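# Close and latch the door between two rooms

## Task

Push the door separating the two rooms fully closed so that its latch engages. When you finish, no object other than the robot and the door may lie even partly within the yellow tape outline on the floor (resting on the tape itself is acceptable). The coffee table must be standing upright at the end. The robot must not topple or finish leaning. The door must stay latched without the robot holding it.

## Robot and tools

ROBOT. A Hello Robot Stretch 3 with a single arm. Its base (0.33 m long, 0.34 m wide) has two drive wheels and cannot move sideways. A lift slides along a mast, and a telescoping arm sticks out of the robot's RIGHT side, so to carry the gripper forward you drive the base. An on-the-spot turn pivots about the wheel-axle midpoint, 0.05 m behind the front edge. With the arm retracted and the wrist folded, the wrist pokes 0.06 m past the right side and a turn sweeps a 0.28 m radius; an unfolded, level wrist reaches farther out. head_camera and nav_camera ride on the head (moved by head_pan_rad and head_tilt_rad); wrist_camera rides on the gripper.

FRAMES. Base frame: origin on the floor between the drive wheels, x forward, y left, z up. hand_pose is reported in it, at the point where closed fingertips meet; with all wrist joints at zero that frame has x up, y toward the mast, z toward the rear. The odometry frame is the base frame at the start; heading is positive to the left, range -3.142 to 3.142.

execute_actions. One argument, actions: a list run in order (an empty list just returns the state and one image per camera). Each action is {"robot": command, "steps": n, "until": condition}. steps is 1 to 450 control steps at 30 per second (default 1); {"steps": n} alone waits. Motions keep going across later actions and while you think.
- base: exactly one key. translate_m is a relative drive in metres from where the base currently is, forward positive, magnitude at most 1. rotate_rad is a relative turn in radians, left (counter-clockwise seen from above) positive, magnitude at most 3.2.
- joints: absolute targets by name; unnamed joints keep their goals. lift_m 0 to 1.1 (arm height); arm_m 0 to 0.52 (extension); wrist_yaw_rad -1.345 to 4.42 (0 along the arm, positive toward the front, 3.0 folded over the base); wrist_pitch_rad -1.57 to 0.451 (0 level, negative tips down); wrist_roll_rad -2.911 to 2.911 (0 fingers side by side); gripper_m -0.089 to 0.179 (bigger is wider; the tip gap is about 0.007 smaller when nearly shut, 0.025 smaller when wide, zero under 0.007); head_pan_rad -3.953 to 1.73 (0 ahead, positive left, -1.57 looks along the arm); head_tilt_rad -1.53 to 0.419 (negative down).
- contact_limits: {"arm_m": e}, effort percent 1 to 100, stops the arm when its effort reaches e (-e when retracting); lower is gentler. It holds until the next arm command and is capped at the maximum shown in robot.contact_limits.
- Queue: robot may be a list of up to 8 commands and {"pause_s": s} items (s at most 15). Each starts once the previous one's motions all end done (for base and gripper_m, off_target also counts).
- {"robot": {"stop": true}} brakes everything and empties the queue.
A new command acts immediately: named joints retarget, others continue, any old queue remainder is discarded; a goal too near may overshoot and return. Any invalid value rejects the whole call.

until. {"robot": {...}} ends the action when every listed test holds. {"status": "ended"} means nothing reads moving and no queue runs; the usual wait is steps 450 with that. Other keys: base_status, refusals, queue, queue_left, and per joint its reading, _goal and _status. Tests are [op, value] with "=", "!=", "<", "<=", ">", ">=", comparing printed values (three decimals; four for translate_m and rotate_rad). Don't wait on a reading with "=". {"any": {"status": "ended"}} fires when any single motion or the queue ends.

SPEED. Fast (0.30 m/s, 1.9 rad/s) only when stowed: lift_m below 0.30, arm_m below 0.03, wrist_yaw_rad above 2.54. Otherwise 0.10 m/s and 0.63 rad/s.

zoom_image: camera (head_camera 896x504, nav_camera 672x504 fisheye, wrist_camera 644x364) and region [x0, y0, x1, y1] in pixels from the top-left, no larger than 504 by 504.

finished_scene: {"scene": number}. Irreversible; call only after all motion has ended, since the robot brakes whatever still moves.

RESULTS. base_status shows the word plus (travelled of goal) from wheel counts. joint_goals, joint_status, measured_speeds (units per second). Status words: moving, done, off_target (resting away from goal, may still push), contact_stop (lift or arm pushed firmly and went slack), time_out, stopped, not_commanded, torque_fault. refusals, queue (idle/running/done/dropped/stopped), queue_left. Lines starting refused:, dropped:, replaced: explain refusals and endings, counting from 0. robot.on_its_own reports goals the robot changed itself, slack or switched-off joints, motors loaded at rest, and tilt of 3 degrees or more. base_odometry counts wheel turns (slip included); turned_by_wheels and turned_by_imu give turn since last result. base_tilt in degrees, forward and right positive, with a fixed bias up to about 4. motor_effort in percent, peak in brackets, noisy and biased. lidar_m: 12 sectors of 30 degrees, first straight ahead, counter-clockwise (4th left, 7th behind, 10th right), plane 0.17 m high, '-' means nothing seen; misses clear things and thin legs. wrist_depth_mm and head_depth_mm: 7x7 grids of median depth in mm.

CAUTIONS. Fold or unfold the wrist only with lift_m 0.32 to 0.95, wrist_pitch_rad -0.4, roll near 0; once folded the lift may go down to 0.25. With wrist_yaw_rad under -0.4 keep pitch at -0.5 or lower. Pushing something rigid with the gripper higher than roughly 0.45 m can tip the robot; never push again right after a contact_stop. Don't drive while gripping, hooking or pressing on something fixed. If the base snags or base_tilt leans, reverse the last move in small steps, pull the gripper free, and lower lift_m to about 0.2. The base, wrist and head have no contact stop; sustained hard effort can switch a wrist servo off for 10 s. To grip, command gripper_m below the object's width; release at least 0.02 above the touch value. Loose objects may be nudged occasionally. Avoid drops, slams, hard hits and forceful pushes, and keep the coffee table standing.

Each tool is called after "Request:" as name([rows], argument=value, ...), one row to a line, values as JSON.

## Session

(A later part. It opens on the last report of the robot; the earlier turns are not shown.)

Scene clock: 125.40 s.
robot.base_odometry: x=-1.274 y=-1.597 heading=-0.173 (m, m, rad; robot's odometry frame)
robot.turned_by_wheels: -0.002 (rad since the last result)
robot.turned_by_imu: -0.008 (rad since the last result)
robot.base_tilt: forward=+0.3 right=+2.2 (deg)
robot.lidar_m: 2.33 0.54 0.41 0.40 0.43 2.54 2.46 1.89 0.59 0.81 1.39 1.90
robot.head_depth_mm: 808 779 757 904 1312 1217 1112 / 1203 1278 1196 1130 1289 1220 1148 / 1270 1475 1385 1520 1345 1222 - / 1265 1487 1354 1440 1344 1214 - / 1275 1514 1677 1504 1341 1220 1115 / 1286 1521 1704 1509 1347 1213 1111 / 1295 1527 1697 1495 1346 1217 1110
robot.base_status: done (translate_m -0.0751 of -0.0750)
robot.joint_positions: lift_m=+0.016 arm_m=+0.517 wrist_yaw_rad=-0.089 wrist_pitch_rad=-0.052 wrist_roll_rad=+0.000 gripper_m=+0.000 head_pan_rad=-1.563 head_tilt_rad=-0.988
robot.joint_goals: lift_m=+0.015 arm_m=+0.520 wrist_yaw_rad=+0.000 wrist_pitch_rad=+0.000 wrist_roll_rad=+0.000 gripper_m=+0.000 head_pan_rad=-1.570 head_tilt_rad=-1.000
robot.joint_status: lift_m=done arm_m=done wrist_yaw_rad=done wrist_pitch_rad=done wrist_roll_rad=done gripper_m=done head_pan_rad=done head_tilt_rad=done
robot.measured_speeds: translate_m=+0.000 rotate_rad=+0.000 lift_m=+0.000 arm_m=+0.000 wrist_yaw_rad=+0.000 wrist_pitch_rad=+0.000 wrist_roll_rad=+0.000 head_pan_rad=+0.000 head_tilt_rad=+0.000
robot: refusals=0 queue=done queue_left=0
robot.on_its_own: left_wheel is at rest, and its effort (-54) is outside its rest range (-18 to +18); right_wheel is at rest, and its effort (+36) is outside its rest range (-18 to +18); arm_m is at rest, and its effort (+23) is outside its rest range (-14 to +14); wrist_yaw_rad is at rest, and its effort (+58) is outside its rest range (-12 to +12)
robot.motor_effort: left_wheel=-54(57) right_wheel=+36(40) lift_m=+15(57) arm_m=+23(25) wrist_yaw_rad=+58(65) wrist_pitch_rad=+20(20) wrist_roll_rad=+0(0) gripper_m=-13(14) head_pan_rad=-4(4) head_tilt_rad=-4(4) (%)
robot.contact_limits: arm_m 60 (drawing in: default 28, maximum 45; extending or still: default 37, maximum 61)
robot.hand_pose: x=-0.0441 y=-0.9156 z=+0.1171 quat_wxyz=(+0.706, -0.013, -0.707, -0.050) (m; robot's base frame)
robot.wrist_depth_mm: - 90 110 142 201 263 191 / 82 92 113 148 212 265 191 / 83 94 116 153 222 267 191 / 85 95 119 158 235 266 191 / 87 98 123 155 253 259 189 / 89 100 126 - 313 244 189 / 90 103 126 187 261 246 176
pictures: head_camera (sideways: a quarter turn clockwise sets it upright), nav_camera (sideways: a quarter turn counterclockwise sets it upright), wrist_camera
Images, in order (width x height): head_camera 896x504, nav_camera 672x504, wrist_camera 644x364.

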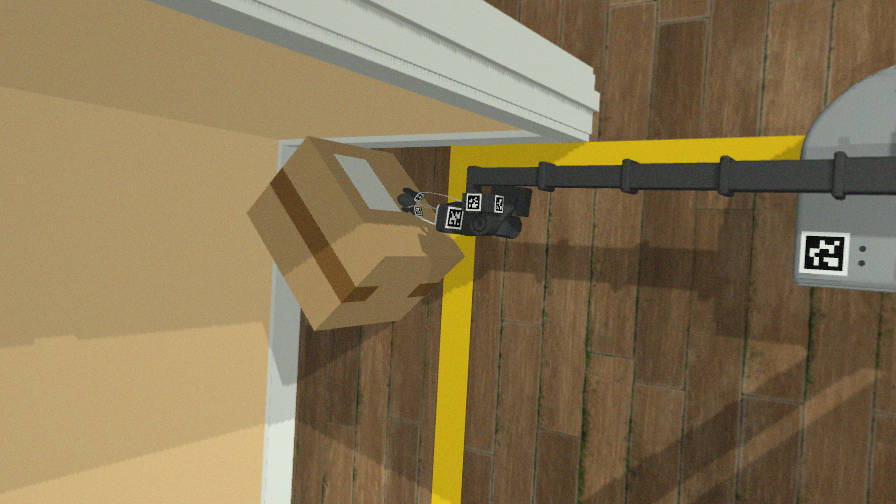

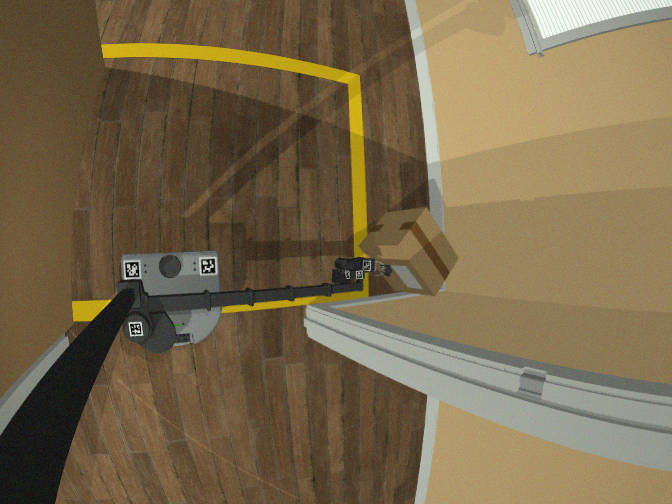

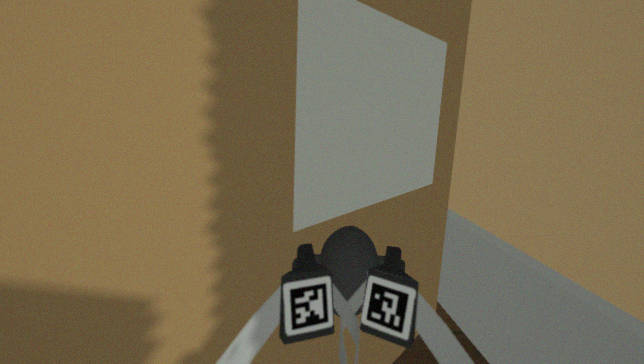

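Request:
execute_actions([
  {"robot":[{"joints":{"arm_m":0.12,"wrist_yaw_rad":0.0}},{"joints":{"arm_m":0.0,"lift_m":0.34,"wrist_pitch_rad":-0.4,"wrist_roll_rad":0.0,"head_pan_rad":0.6,"head_tilt_rad":-0.8}},{"joints":{"wrist_yaw_rad":3.0}},{"joints":{"lift_m":0.27}},{"base":{"translate_m":1.0}}],"steps":450,"until":{"robot":{"status":"ended"}}},
])

Scene clock: 145.33 s.
robot.base_odometry: x=-0.411 y=-1.746 heading=-0.171 (m, m, rad; robot's odometry frame)
robot.turned_by_wheels: +0.002 (rad since the last result)
robot.turned_by_imu: +0.007 (rad since the last result)
robot.base_tilt: forward=-2.7 right=+2.3 (deg)
robot.lidar_m: 1.44 1.41 1.98 0.35 0.36 0.52 3.35 1.18 1.18 1.34 1.39 1.50
robot.head_depth_mm: 1310 1445 1605 1734 1520 1297 1161 / 1391 1552 1744 1779 1503 1310 1160 / 1448 1652 1896 1766 1494 1311 1155 / 1282 1456 1728 1763 1506 1300 1152 / 1641 1704 1981 1756 1501 1300 1153 / 1768 2044 2024 1753 1492 1302 1154 / 1779 1968 2089 1746 1493 1288 1150
robot.base_status: moving (translate_m +0.8763 of +1.0000)
robot.joint_positions: lift_m=+0.271 arm_m=+0.000 wrist_yaw_rad=+2.999 wrist_pitch_rad=-0.412 wrist_roll_rad=-0.001 gripper_m=+0.000 head_pan_rad=+0.593 head_tilt_rad=-0.803
robot.joint_goals: lift_m=+0.270 arm_m=+0.000 wrist_yaw_rad=+3.000 wrist_pitch_rad=-0.400 wrist_roll_rad=+0.000 gripper_m=+0.000 head_pan_rad=+0.600 head_tilt_rad=-0.800
robot.joint_status: lift_m=done arm_m=done wrist_yaw_rad=done wrist_pitch_rad=done wrist_roll_rad=done gripper_m=done head_pan_rad=done head_tilt_rad=done
robot.measured_speeds: translate_m=+0.281 rotate_rad=-0.001 lift_m=+0.000 arm_m=+0.000 wrist_yaw_rad=+0.000 wrist_pitch_rad=+0.000 wrist_roll_rad=+0.000 head_pan_rad=+0.000 head_tilt_rad=+0.000
robot: refusals=0 queue=running queue_left=0
robot.motor_effort: left_wheel=-8(55) right_wheel=+0(36) lift_m=+16(61) arm_m=-3(23) wrist_yaw_rad=+0(57) wrist_pitch_rad=+5(20) wrist_roll_rad=+0(0) gripper_m=-4(12) head_pan_rad=+5(53) head_tilt_rad=+1(13) (%)
robot.hand_pose: x=+0.0107 y=+0.0777 z=+0.2846 quat_wxyz=(+0.194, +0.700, +0.096, +0.681) (m; robot's base frame)
robot.wrist_depth_mm: 326 - - - - - - / 347 - - - - - - / 380 - 851 911 - - - / 411 - 683 696 736 750 778 / 447 455 562 624 602 619 638 / 473 488 - - 504 507 523 / - - - - 435 440 444
pictures: head_camera (sideways: a quarter turn clockwise sets it upright), nav_camera (sideways: a quarter turn counterclockwise sets it upright), wrist_camera
Images, in order (width x height): head_camera 896x504, nav_camera 672x504, wrist_camera 644x364.

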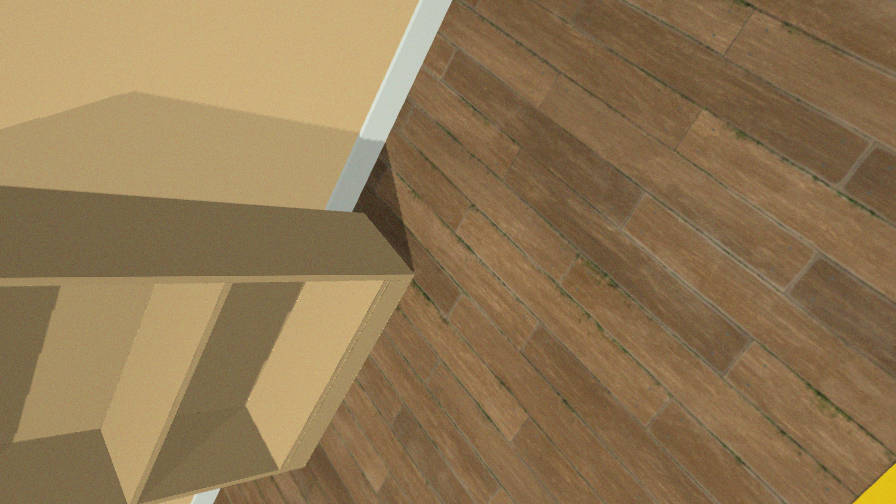

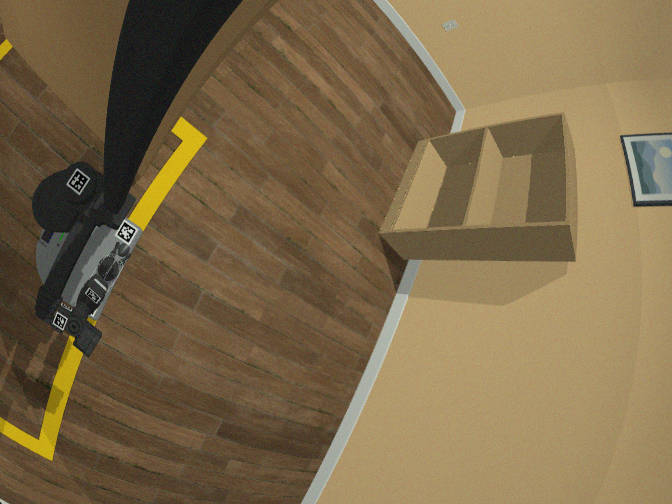

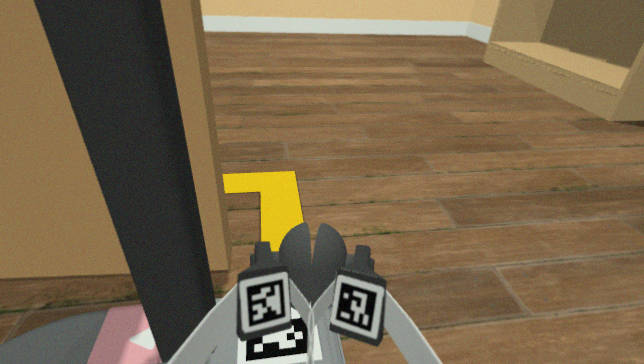

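Request:
execute_actions([
  {"robot":{"joints":{"head_pan_rad":0.0,"head_tilt_rad":-0.9}},"steps":100,"until":{"robot":{"status":"ended"}}},
  {"robot":[{"base":{"translate_m":0.17}},{"base":{"rotate_rad":1.571}},{"base":{"translate_m":0.8}},{"base":{"rotate_rad":1.571}}],"steps":450,"until":{"robot":{"status":"ended"}}},
])

Scene clock: 161.00 s.
robot.base_odometry: x=+0.014 y=-1.007 heading=+2.971 (m, m, rad; robot's odometry frame)
robot.turned_by_wheels: +3.142 (rad since the last result)
robot.turned_by_imu: +3.158 (rad since the last result)
robot.base_tilt: forward=+0.2 right=+2.1 (deg)
robot.lidar_m: 1.31 0.58 0.55 2.14 1.62 1.20 0.82 1.14 1.68 1.64 1.70 1.42
robot.head_depth_mm: 1217 1404 1652 1652 1422 1249 1130 / 1232 1422 1666 1646 1424 1263 1135 / 1235 1430 1686 1640 1429 1260 1127 / 1253 1432 1711 1642 1427 1257 1125 / 1250 1453 1720 1620 1414 1265 1139 / 1204 1350 1439 1531 1416 1254 1136 / 982 1026 1082 1132 1206 1214 1125
robot.base_status: done (rotate_rad +1.5709 of +1.5710)
robot.joint_positions: lift_m=+0.271 arm_m=+0.000 wrist_yaw_rad=+2.999 wrist_pitch_rad=-0.412 wrist_roll_rad=-0.001 gripper_m=+0.000 head_pan_rad=+0.007 head_tilt_rad=-0.890
robot.joint_goals: lift_m=+0.270 arm_m=+0.000 wrist_yaw_rad=+3.000 wrist_pitch_rad=-0.400 wrist_roll_rad=+0.000 gripper_m=+0.000 head_pan_rad=+0.000 head_tilt_rad=-0.900
robot.joint_status: lift_m=done arm_m=done wrist_yaw_rad=done wrist_pitch_rad=done wrist_roll_rad=done gripper_m=done head_pan_rad=done head_tilt_rad=done
robot.measured_speeds: translate_m=+0.000 rotate_rad=+0.000 lift_m=+0.000 arm_m=+0.000 wrist_yaw_rad=+0.000 wrist_pitch_rad=+0.000 wrist_roll_rad=+0.000 head_pan_rad=+0.000 head_tilt_rad=+0.000
robot: refusals=0 queue=done queue_left=0
robot.motor_effort: left_wheel=-4(15) right_wheel=+3(9) lift_m=+16(16) arm_m=-4(3) wrist_yaw_rad=+0(0) wrist_pitch_rad=+5(5) wrist_roll_rad=+0(0) gripper_m=-3(2) head_pan_rad=-4(41) head_tilt_rad=-4(12) (%)
robot.hand_pose: x=+0.0106 y=+0.0776 z=+0.2846 quat_wxyz=(+0.194, +0.700, +0.096, +0.681) (m; robot's base frame)
robot.wrist_depth_mm: - - - - - - 466 / - - - - - 508 500 / 870 - 919 930 - 553 562 / 693 - 729 712 772 600 598 / 572 566 600 638 613 641 628 / 485 491 - - 511 518 523 / - - - - 437 449 445
pictures: head_camera (sideways: a quarter turn clockwise sets it upright), nav_camera (sideways: a quarter turn counterclockwise sets it upright), wrist_camera
Images, in order (width x height): head_camera 896x504, nav_camera 672x504, wrist_camera 644x364.

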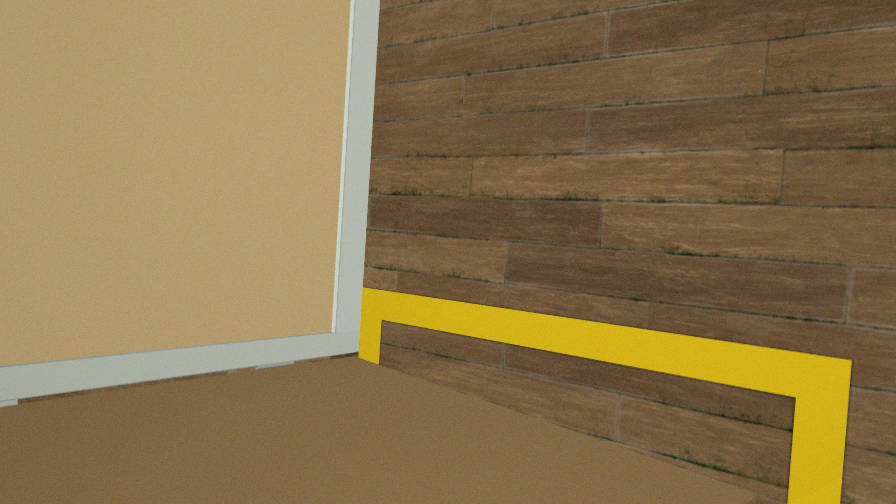

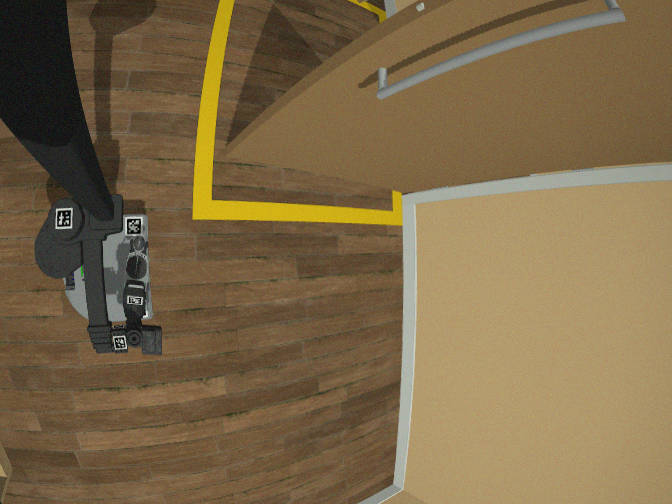

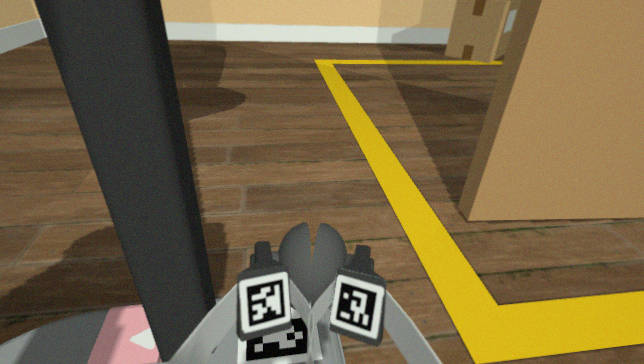

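Request:
execute_actions([
  {"robot":[{"base":{"translate_m":0.72}},{"base":{"rotate_rad":1.486},"joints":{"head_pan_rad":-0.5,"head_tilt_rad":-0.8}},{"base":{"translate_m":0.30}},{"base":{"translate_m":0.40}}],"steps":450,"until":{"robot":{"status":"ended"}}},
])

Scene clock: 175.53 s.
robot.base_odometry: x=-0.872 y=-1.562 heading=-1.826 (m, m, rad; robot's odometry frame)
robot.turned_by_wheels: +1.486 (rad since the last result)
robot.turned_by_imu: +1.365 (rad since the last result)
robot.base_tilt: forward=+0.3 right=+2.2 (deg)
robot.lidar_m: 1.01 1.46 1.76 1.97 1.98 2.25 2.32 1.02 0.63 0.56 0.57 0.68
robot.head_depth_mm: 576 627 695 777 875 1013 1126 / 633 696 778 877 1014 1198 1161 / 698 783 883 1022 1207 1301 1156 / 771 870 1029 1216 1432 1312 1152 / 912 1042 1230 1519 1506 1312 1152 / 1058 1244 1527 1551 1486 1306 1153 / 1272 1467 1651 1414 1469 1295 1152
robot.base_status: done (translate_m +0.4000 of +0.4000)
robot.joint_positions: lift_m=+0.271 arm_m=+0.000 wrist_yaw_rad=+2.999 wrist_pitch_rad=-0.415 wrist_roll_rad=+0.000 gripper_m=+0.000 head_pan_rad=-0.506 head_tilt_rad=-0.801
robot.joint_goals: lift_m=+0.270 arm_m=+0.000 wrist_yaw_rad=+3.000 wrist_pitch_rad=-0.400 wrist_roll_rad=+0.000 gripper_m=+0.000 head_pan_rad=-0.500 head_tilt_rad=-0.800
robot.joint_status: lift_m=done arm_m=done wrist_yaw_rad=done wrist_pitch_rad=done wrist_roll_rad=done gripper_m=done head_pan_rad=done head_tilt_rad=done
robot.measured_speeds: translate_m=+0.000 rotate_rad=+0.000 lift_m=+0.000 arm_m=+0.000 wrist_yaw_rad=+0.000 wrist_pitch_rad=+0.000 wrist_roll_rad=+0.000 head_pan_rad=+0.000 head_tilt_rad=+0.000
robot: refusals=0 queue=done queue_left=0
robot.motor_effort: left_wheel=+1(100) right_wheel=+0(32) lift_m=+20(20) arm_m=-2(4) wrist_yaw_rad=+0(8) wrist_pitch_rad=+5(6) wrist_roll_rad=-1(0) gripper_m=-2(3) head_pan_rad=+4(42) head_tilt_rad=+1(7) (%)
robot.hand_pose: x=+0.0107 y=+0.0774 z=+0.2840 quat_wxyz=(+0.195, +0.700, +0.096, +0.680) (m; robot's base frame)
robot.wrist_depth_mm: - - - - - - - / - - - - - - - / 864 - 889 974 - - - / 694 - 728 732 742 779 777 / 570 577 602 613 597 616 624 / 488 480 - - 510 507 518 / - - - - 438 437 444
pictures: head_camera (sideways: a quarter turn clockwise sets it upright), nav_camera (sideways: a quarter turn counterclockwise sets it upright), wrist_camera
Images, in order (width x height): head_camera 896x504, nav_camera 672x504, wrist_camera 644x364.

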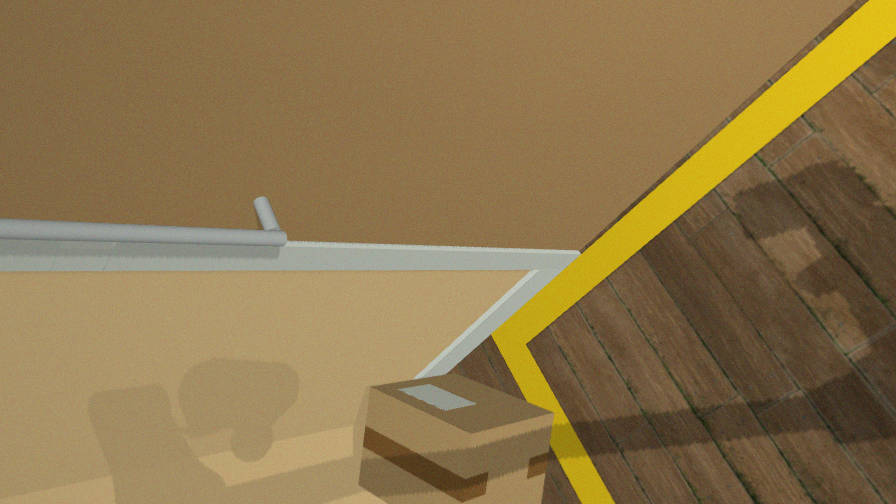

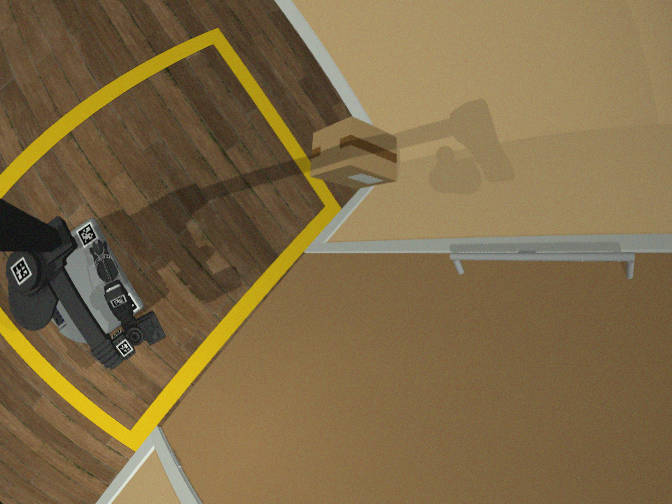

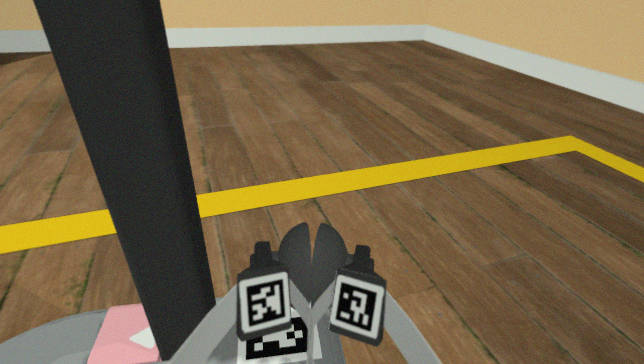

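Request:
execute_actions([
  {"robot":{"joints":{"head_pan_rad":-0.9,"head_tilt_rad":-0.5}},"steps":60,"until":{"robot":{"status":"ended"}}},
])

Scene clock: 176.83 s.
robot.base_odometry: x=-0.872 y=-1.562 heading=-1.826 (m, m, rad; robot's odometry frame)
robot.turned_by_wheels: +0.000 (rad since the last result)
robot.turned_by_imu: +0.000 (rad since the last result)
robot.base_tilt: forward=+0.4 right=+2.2 (deg)
robot.lidar_m: 1.01 1.46 1.76 1.96 1.97 2.25 2.32 1.02 0.64 0.57 0.57 0.69
robot.head_depth_mm: 457 489 525 567 620 683 754 / 477 512 553 601 659 726 817 / 501 540 586 638 704 785 890 / 527 570 622 685 759 854 972 / 557 605 663 733 819 929 1073 / 590 644 709 791 893 1025 1205 / 625 683 761 844 981 1121 1268
robot.base_status: done (translate_m +0.4000 of +0.4000)
robot.joint_positions: lift_m=+0.271 arm_m=+0.000 wrist_yaw_rad=+2.999 wrist_pitch_rad=-0.415 wrist_roll_rad=+0.000 gripper_m=+0.000 head_pan_rad=-0.893 head_tilt_rad=-0.508
robot.joint_goals: lift_m=+0.270 arm_m=+0.000 wrist_yaw_rad=+3.000 wrist_pitch_rad=-0.400 wrist_roll_rad=+0.000 gripper_m=+0.000 head_pan_rad=-0.900 head_tilt_rad=-0.500
robot.joint_status: lift_m=done arm_m=done wrist_yaw_rad=done wrist_pitch_rad=done wrist_roll_rad=done gripper_m=done head_pan_rad=done head_tilt_rad=done
robot.measured_speeds: translate_m=+0.000 rotate_rad=+0.000 lift_m=+0.000 arm_m=+0.000 wrist_yaw_rad=+0.000 wrist_pitch_rad=+0.000 wrist_roll_rad=+0.000 head_pan_rad=+0.000 head_tilt_rad=+0.000
robot: refusals=0 queue=done queue_left=0
robot.motor_effort: left_wheel=+1(1) right_wheel=+0(0) lift_m=+20(19) arm_m=-2(2) wrist_yaw_rad=+0(1) wrist_pitch_rad=+6(6) wrist_roll_rad=+0(0) gripper_m=-3(3) head_pan_rad=-4(37) head_tilt_rad=+2(18) (%)
robot.hand_pose: x=+0.0107 y=+0.0774 z=+0.2840 quat_wxyz=(+0.195, +0.700, +0.096, +0.680) (m; robot's base frame)
robot.wrist_depth_mm: - - - - - - - / - - - - - - - / 863 - 917 908 - - - / 676 - 712 726 728 757 780 / 573 573 592 623 608 617 624 / 485 486 - - 506 527 516 / - - - - 435 445 455
pictures: head_camera (sideways: a quarter turn clockwise sets it upright), nav_camera (sideways: a quarter turn counterclockwise sets it upright), wrist_camera
Images, in order (width x height): head_camera 896x504, nav_camera 672x504, wrist_camera 644x364.

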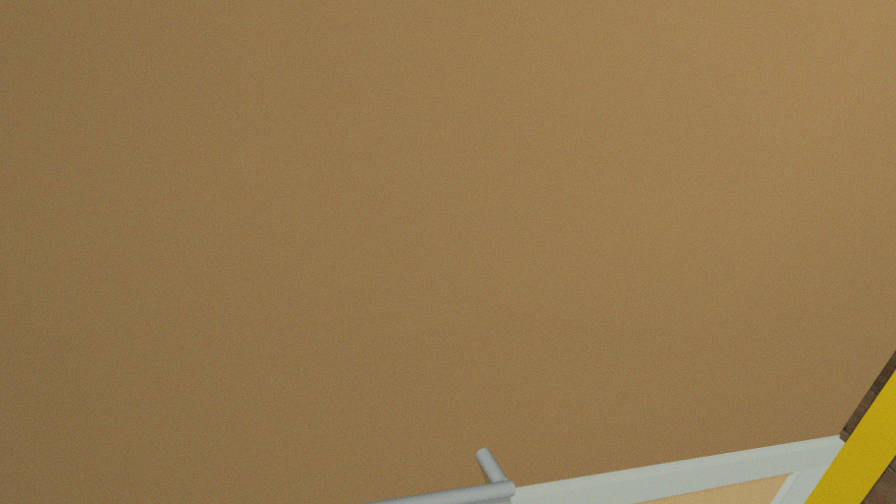

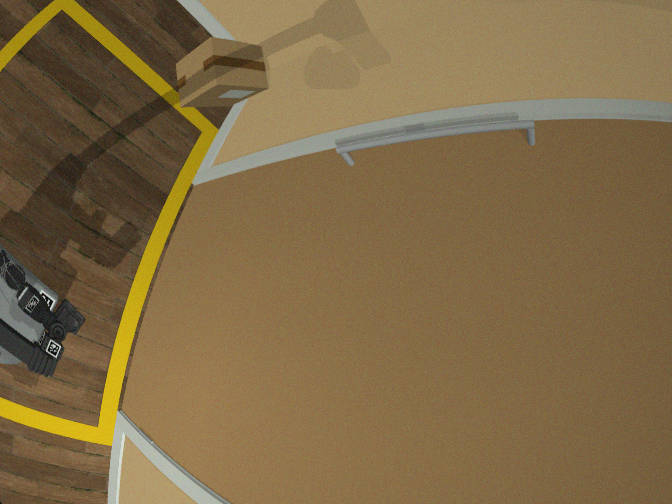

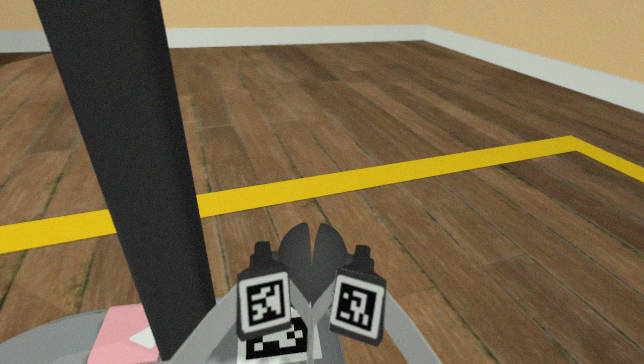

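Request:
execute_actions([
  {"robot":[{"base":{"rotate_rad":0.12},"joints":{"head_pan_rad":-1.3,"head_tilt_rad":-1.0}},{"base":{"translate_m":0.48}},{"joints":{"lift_m":0.33}},{"joints":{"wrist_yaw_rad":0.0}},{"joints":{"lift_m":0.25,"arm_m":0.10,"wrist_pitch_rad":0.0}}],"steps":450,"until":{"robot":{"status":"ended"}}},
])

Scene clock: 189.50 s.
robot.base_odometry: x=-0.937 y=-2.038 heading=-1.706 (m, m, rad; robot's odometry frame)
robot.turned_by_wheels: +0.120 (rad since the last result)
robot.turned_by_imu: +0.123 (rad since the last result)
robot.base_tilt: forward=+0.0 right=+2.1 (deg)
robot.lidar_m: 0.59 1.00 1.29 2.00 2.05 2.57 2.80 0.82 0.56 0.53 0.54 0.55
robot.head_depth_mm: 465 539 645 804 1062 1218 1114 / 476 555 667 839 1140 1243 1134 / 488 572 695 878 1178 1222 1139 / 475 557 708 919 1275 1214 1137 / 515 601 734 954 1299 1221 1112 / 515 621 769 1025 1314 1211 1116 / 545 653 814 1082 1326 1210 1108
robot.base_status: done (translate_m +0.4800 of +0.4800)
robot.joint_positions: lift_m=+0.251 arm_m=+0.100 wrist_yaw_rad=+0.001 wrist_pitch_rad=-0.024 wrist_roll_rad=+0.000 gripper_m=+0.000 head_pan_rad=-1.293 head_tilt_rad=-0.988
robot.joint_goals: lift_m=+0.250 arm_m=+0.100 wrist_yaw_rad=+0.000 wrist_pitch_rad=+0.000 wrist_roll_rad=+0.000 gripper_m=+0.000 head_pan_rad=-1.300 head_tilt_rad=-1.000
robot.joint_status: lift_m=done arm_m=done wrist_yaw_rad=done wrist_pitch_rad=done wrist_roll_rad=done gripper_m=done head_pan_rad=done head_tilt_rad=done
robot.measured_speeds: translate_m=+0.000 rotate_rad=+0.000 lift_m=+0.000 arm_m=+0.000 wrist_yaw_rad=+0.000 wrist_pitch_rad=+0.000 wrist_roll_rad=+0.000 head_pan_rad=+0.000 head_tilt_rad=+0.000
robot: refusals=0 queue=done queue_left=0
robot.motor_effort: left_wheel=-5(13) right_wheel=+3(7) lift_m=+15(58) arm_m=+3(4) wrist_yaw_rad=+0(2) wrist_pitch_rad=+9(10) wrist_roll_rad=-1(1) gripper_m=-2(2) head_pan_rad=-4(36) head_tilt_rad=-4(21) (%)
robot.hand_pose: x=-0.0213 y=-0.5003 z=+0.3591 quat_wxyz=(+0.707, +0.009, -0.707, -0.009) (m; robot's base frame)
robot.wrist_depth_mm: 160 164 169 172 177 184 189 / 164 168 173 177 182 189 194 / 168 172 176 182 187 192 198 / 173 176 181 187 191 197 205 / 176 181 185 192 198 205 211 / 180 186 188 - 204 210 217 / 186 190 198 203 209 217 224
pictures: head_camera (sideways: a quarter turn clockwise sets it upright), nav_camera (sideways: a quarter turn counterclockwise sets it upright), wrist_camera
Images, in order (width x height): head_camera 896x504, nav_camera 672x504, wrist_camera 644x364.

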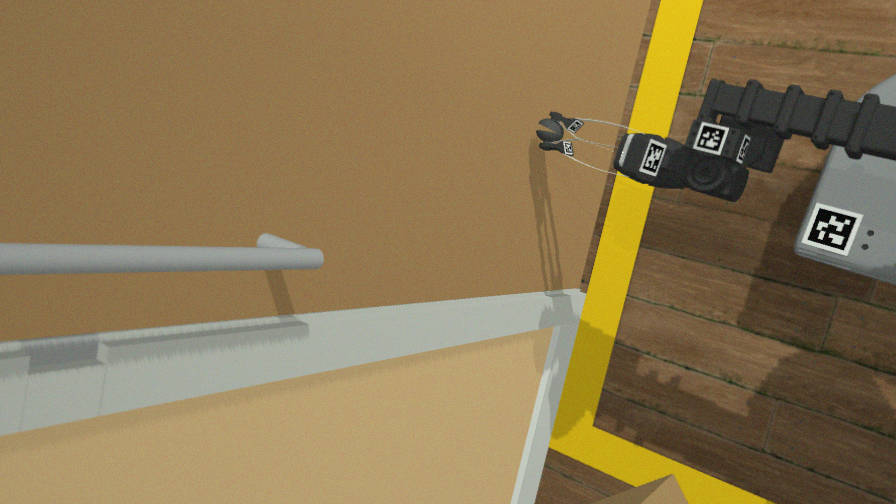

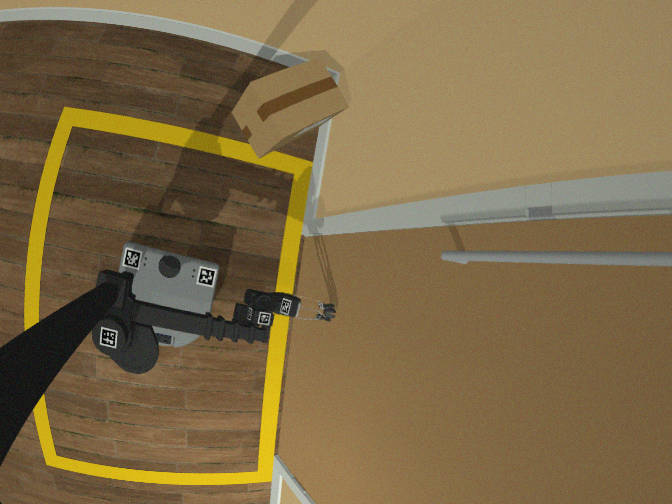

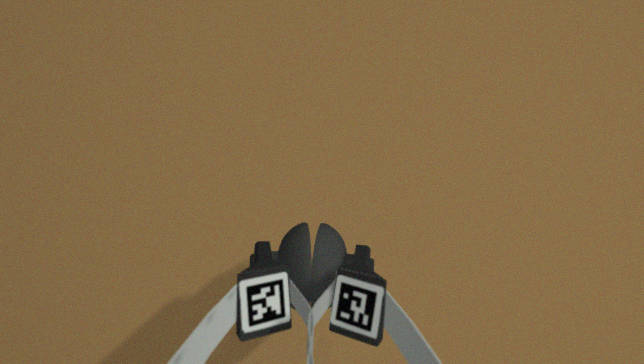

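Request:
execute_actions([
  {"robot":[{"joints":{"arm_m":0.22},"contact_limits":{"arm_m":35}}],"steps":150,"until":{"robot":{"status":"ended"}}},
])

Scene clock: 190.87 s.
robot.base_odometry: x=-0.937 y=-2.038 heading=-1.706 (m, m, rad; robot's odometry frame)
robot.turned_by_wheels: +0.000 (rad since the last result)
robot.turned_by_imu: -0.006 (rad since the last result)
robot.base_tilt: forward=+0.2 right=+2.0 (deg)
robot.lidar_m: 0.59 1.00 1.29 2.00 2.04 2.56 2.80 0.82 0.57 0.53 0.54 0.55
robot.head_depth_mm: 469 545 651 806 1072 1227 1115 / 479 560 673 845 1141 1259 1127 / 494 576 697 881 1182 1221 1141 / 480 562 718 921 1292 1217 1139 / 518 611 745 952 1298 1226 1115 / 521 624 776 1018 1314 1214 1113 / 547 651 809 1079 1321 1212 1107
robot.base_status: done (translate_m +0.4800 of +0.4800)
robot.joint_positions: lift_m=+0.251 arm_m=+0.119 wrist_yaw_rad=+0.009 wrist_pitch_rad=-0.031 wrist_roll_rad=+0.000 gripper_m=+0.000 head_pan_rad=-1.293 head_tilt_rad=-0.988
robot.joint_goals: lift_m=+0.250 arm_m=+0.120 wrist_yaw_rad=+0.000 wrist_pitch_rad=+0.000 wrist_roll_rad=+0.000 gripper_m=+0.000 head_pan_rad=-1.300 head_tilt_rad=-1.000
robot.joint_status: lift_m=done arm_m=contact_stop wrist_yaw_rad=done wrist_pitch_rad=done wrist_roll_rad=done gripper_m=done head_pan_rad=done head_tilt_rad=done
robot.measured_speeds: translate_m=+0.000 rotate_rad=+0.001 lift_m=+0.000 arm_m=-0.036 wrist_yaw_rad=+0.130 wrist_pitch_rad=-0.024 wrist_roll_rad=+0.000 head_pan_rad=+0.000 head_tilt_rad=-0.024
robot: refusals=0 queue=dropped queue_left=0
robot.on_its_own: arm_m is slack since a contact_stop, until your next command for it (your +0.220 is given up)
robot.motor_effort: left_wheel=-7(10) right_wheel=+1(3) lift_m=+15(15) arm_m=+25(41) wrist_yaw_rad=-7(7) wrist_pitch_rad=+13(13) wrist_roll_rad=+0(1) gripper_m=-6(6) head_pan_rad=-3(5) head_tilt_rad=-4(5) (%)
robot.contact_limits: arm_m 35 (drawing in: default 28, maximum 45; extending or still: default 37, maximum 61)
robot.hand_pose: x=-0.0193 y=-0.5196 z=+0.3575 quat_wxyz=(+0.708, +0.014, -0.707, -0.008) (m; robot's base frame)
robot.wrist_depth_mm: 146 149 153 156 159 166 169 / 151 152 157 161 165 170 174 / 153 157 161 165 170 174 180 / 158 161 165 169 173 180 185 / 161 165 169 174 179 185 190 / 165 169 173 - 185 191 195 / 171 173 181 185 191 195 202
pictures: head_camera (sideways: a quarter turn clockwise sets it upright), nav_camera (sideways: a quarter turn counterclockwise sets it upright), wrist_camera
Images, in order (width x height): head_camera 896x504, nav_camera 672x504, wrist_camera 644x364.

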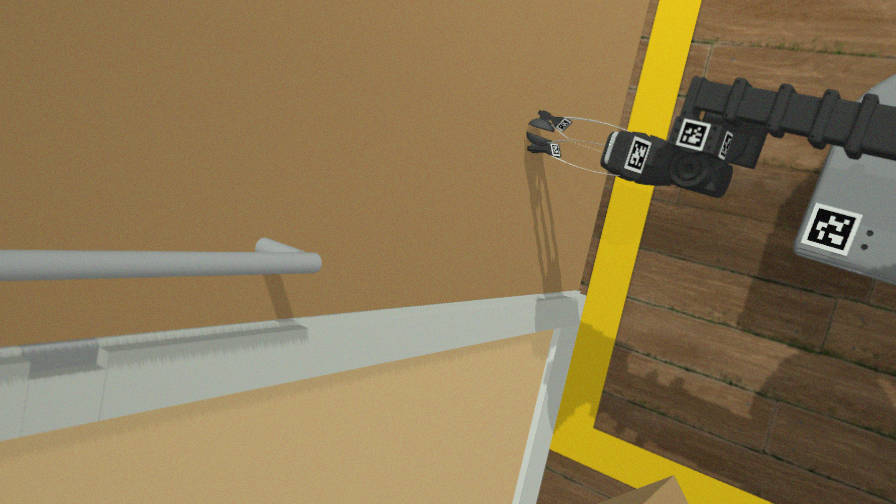

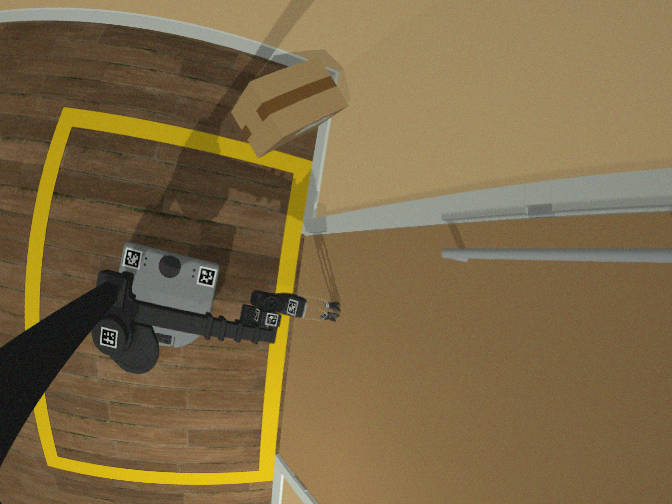

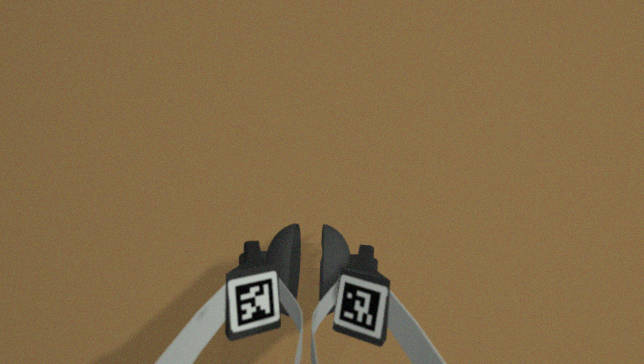

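Request:
zoom_image(camera="head_camera", region=[0, 220, 340, 440])

Request:
zoom_image(camera="head_camera", region=[480, 230, 680, 400])

Region (0, 220, 340, 440) of head_camera's 896x504 image, scaled by 1.482, with more detail than that image has; it fills the top 326 rows of this view, and the rest is white.

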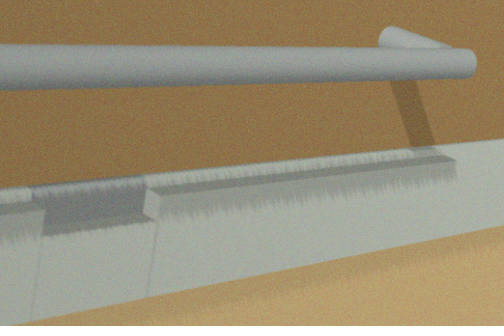

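Region (480, 230, 680, 400) of head_camera's 896x504 image, scaled by 2.520, with more detail than that image has; it fills the top 428 rows of this view, and the rest is white.

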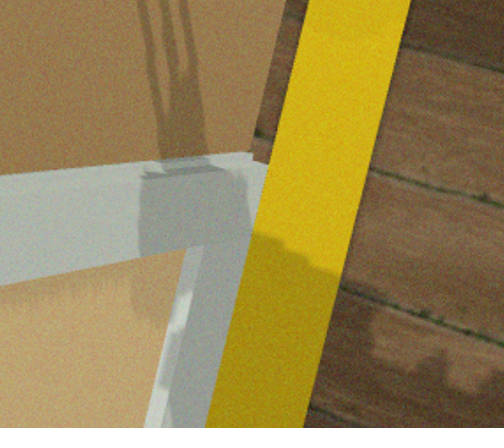

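Request:
execute_actions([
  {"robot":[{"joints":{"arm_m":0.10}},{"joints":{"lift_m":0.12}},{"joints":{"arm_m":0.22},"contact_limits":{"arm_m":55}}],"steps":200,"until":{"robot":{"status":"ended"}}},
])

Scene clock: 195.33 s.
robot.base_odometry: x=-0.937 y=-2.038 heading=-1.706 (m, m, rad; robot's odometry frame)
robot.turned_by_wheels: +0.000 (rad since the last result)
robot.turned_by_imu: -0.011 (rad since the last result)
robot.base_tilt: forward=+0.1 right=+1.7 (deg)
robot.lidar_m: 0.59 1.00 1.28 2.00 2.03 2.52 2.80 0.84 0.57 0.53 0.54 0.56
robot.head_depth_mm: 476 553 659 817 1085 1222 1122 / 486 567 681 855 1123 1242 1133 / 498 583 703 892 1202 1238 1145 / 486 569 731 935 1278 1223 1148 / 524 614 745 955 1291 1228 1118 / 527 623 778 1020 1315 1224 1120 / 551 657 816 1073 1325 1226 1111
robot.base_status: done (translate_m +0.4800 of +0.4800)
robot.joint_positions: lift_m=+0.121 arm_m=+0.123 wrist_yaw_rad=+0.014 wrist_pitch_rad=-0.044 wrist_roll_rad=+0.000 gripper_m=+0.000 head_pan_rad=-1.294 head_tilt_rad=-0.989
robot.joint_goals: lift_m=+0.120 arm_m=+0.125 wrist_yaw_rad=+0.000 wrist_pitch_rad=+0.000 wrist_roll_rad=+0.000 gripper_m=+0.000 head_pan_rad=-1.300 head_tilt_rad=-1.000
robot.joint_status: lift_m=done arm_m=contact_stop wrist_yaw_rad=done wrist_pitch_rad=done wrist_roll_rad=done gripper_m=done head_pan_rad=done head_tilt_rad=done
robot.measured_speeds: translate_m=+0.000 rotate_rad=+0.001 lift_m=+0.000 arm_m=-0.052 wrist_yaw_rad=+0.170 wrist_pitch_rad=-0.168 wrist_roll_rad=+0.000 head_pan_rad=+0.000 head_tilt_rad=+0.000
robot: refusals=0 queue=dropped queue_left=0
robot.on_its_own: arm_m is slack since a contact_stop, until your next command for it (your +0.220 is given up)
robot.motor_effort: left_wheel=-7(16) right_wheel=+1(5) lift_m=+16(15) arm_m=+37(64) wrist_yaw_rad=-11(11) wrist_pitch_rad=+21(21) wrist_roll_rad=+0(0) gripper_m=-6(6) head_pan_rad=-4(3) head_tilt_rad=-4(5) (%)
robot.contact_limits: arm_m 55 (drawing in: default 28, maximum 45; extending or still: default 37, maximum 61)
robot.hand_pose: x=-0.0180 y=-0.5232 z=+0.2240 quat_wxyz=(+0.707, +0.021, -0.706, -0.011) (m; robot's base frame)
robot.wrist_depth_mm: 144 147 151 154 159 162 167 / 148 151 154 160 163 167 172 / 152 154 159 163 167 172 178 / 156 159 163 167 173 178 183 / 159 163 168 172 178 185 189 / 164 168 172 - 183 189 194 / 170 173 180 183 188 195 203
pictures: head_camera (sideways: a quarter turn clockwise sets it upright), nav_camera (sideways: a quarter turn counterclockwise sets it upright), wrist_camera
Images, in order (width x height): head_camera 896x504, nav_camera 672x504, wrist_camera 644x364.

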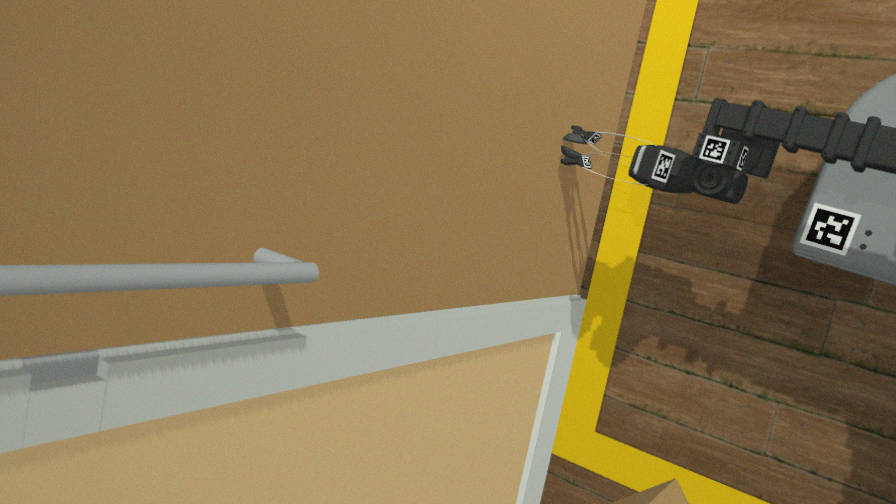

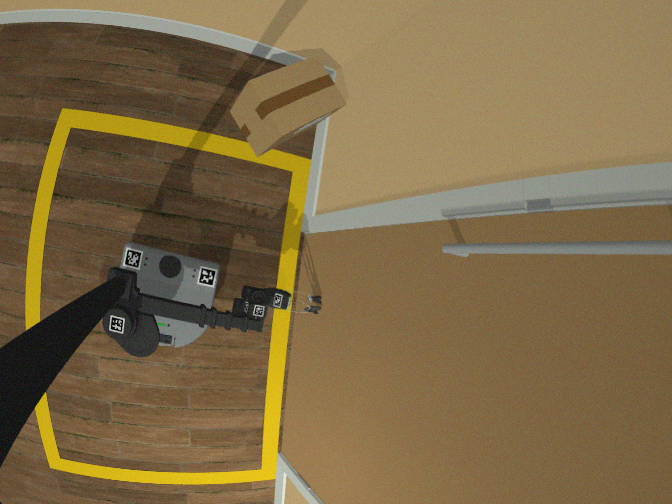

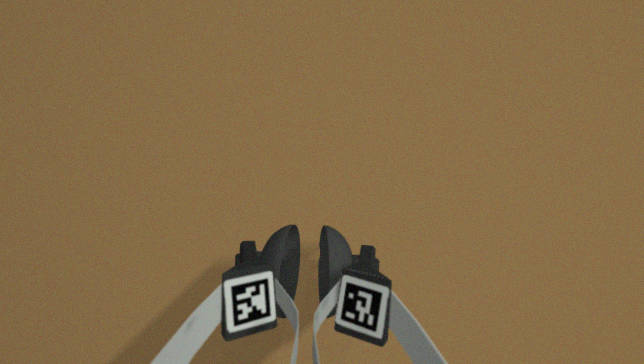

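Request:
execute_actions([
  {"robot":[{"joints":{"arm_m":0.0,"lift_m":0.33,"wrist_pitch_rad":-0.4,"head_pan_rad":-0.3,"head_tilt_rad":-1.1}},{"joints":{"wrist_yaw_rad":3.0},"base":{"rotate_rad":-0.18}},{"joints":{"lift_m":0.27},"base":{"translate_m":0.30}}],"steps":450,"until":{"robot":{"status":"ended"}}},
])

Scene clock: 205.77 s.
robot.base_odometry: x=-1.030 y=-2.323 heading=-1.886 (m, m, rad; robot's odometry frame)
robot.turned_by_wheels: -0.180 (rad since the last result)
robot.turned_by_imu: -0.192 (rad since the last result)
robot.base_tilt: forward=+0.3 right=+2.0 (deg)
robot.lidar_m: 0.28 0.69 0.79 1.34 2.09 2.32 3.10 0.93 0.53 0.44 0.45 0.27
robot.head_depth_mm: 556 623 708 824 989 1159 1105 / 628 716 835 999 1225 1198 - / 724 845 1011 1126 1267 1203 - / 797 953 1191 1115 1027 1184 1142 / 751 899 1105 1333 1049 1186 1131 / 711 832 1023 1309 1299 1191 1111 / 672 785 940 1175 1294 1196 1104
robot.base_status: done (translate_m +0.3000 of +0.3000)
robot.joint_positions: lift_m=+0.271 arm_m=+0.000 wrist_yaw_rad=+3.000 wrist_pitch_rad=-0.413 wrist_roll_rad=+0.000 gripper_m=+0.000 head_pan_rad=-0.307 head_tilt_rad=-1.087
robot.joint_goals: lift_m=+0.270 arm_m=+0.000 wrist_yaw_rad=+3.000 wrist_pitch_rad=-0.400 wrist_roll_rad=+0.000 gripper_m=+0.000 head_pan_rad=-0.300 head_tilt_rad=-1.100
robot.joint_status: lift_m=done arm_m=done wrist_yaw_rad=done wrist_pitch_rad=done wrist_roll_rad=done gripper_m=done head_pan_rad=done head_tilt_rad=done
robot.measured_speeds: translate_m=+0.000 rotate_rad=+0.000 lift_m=+0.000 arm_m=+0.000 wrist_yaw_rad=+0.000 wrist_pitch_rad=+0.000 wrist_roll_rad=+0.000 head_pan_rad=+0.000 head_tilt_rad=+0.000
robot: refusals=0 queue=done queue_left=0
robot.motor_effort: left_wheel=+2(36) right_wheel=-1(17) lift_m=+16(64) arm_m=-3(25) wrist_yaw_rad=+0(15) wrist_pitch_rad=+5(20) wrist_roll_rad=+0(1) gripper_m=-2(6) head_pan_rad=+4(52) head_tilt_rad=-5(10) (%)
robot.hand_pose: x=+0.0106 y=+0.0776 z=+0.2846 quat_wxyz=(+0.194, +0.700, +0.096, +0.680) (m; robot's base frame)
robot.wrist_depth_mm: - - - - 952 725 584 / - - - - - 749 596 / 887 - 934 936 950 756 616 / 714 - 720 726 730 729 636 / 577 582 609 622 603 622 612 / 489 494 - - 505 507 518 / - - - - 442 447 449
pictures: head_camera (sideways: a quarter turn clockwise sets it upright), nav_camera (sideways: a quarter turn counterclockwise sets it upright), wrist_camera
Images, in order (width x height): head_camera 896x504, nav_camera 672x504, wrist_camera 644x364.

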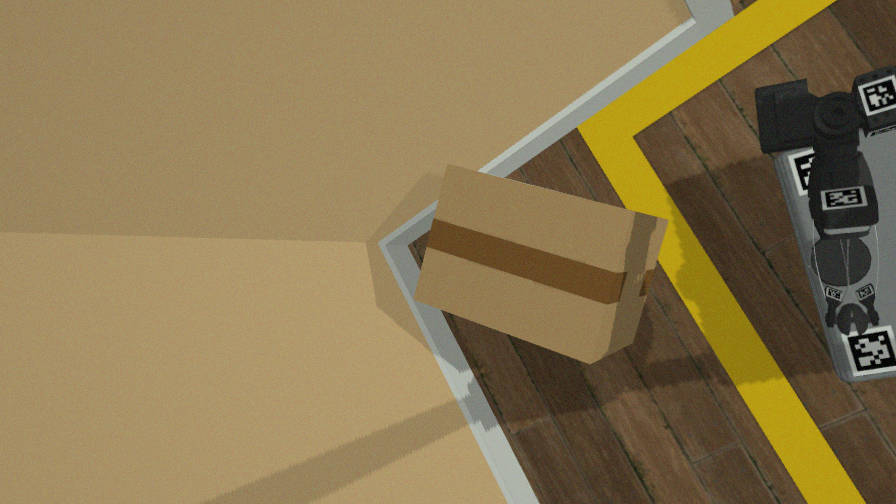

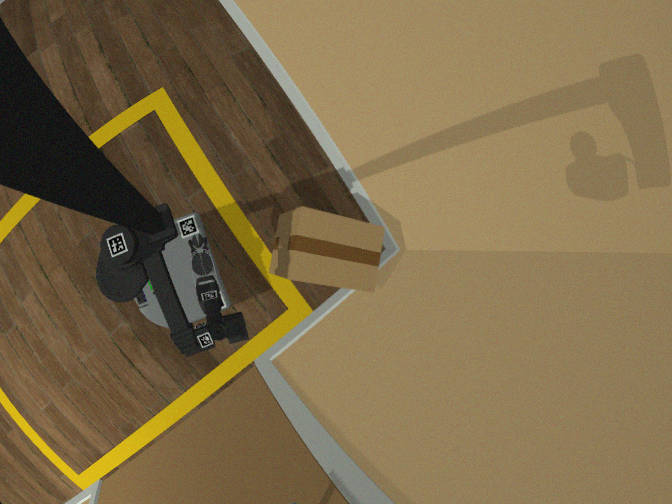

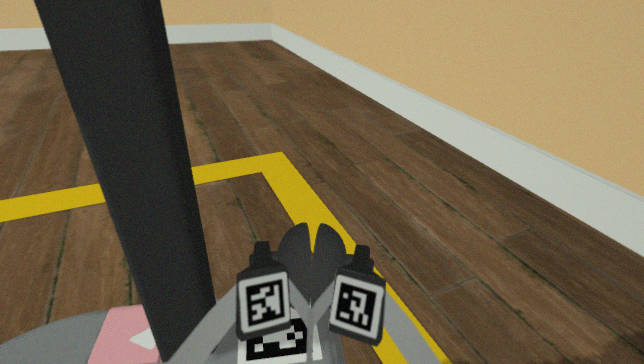

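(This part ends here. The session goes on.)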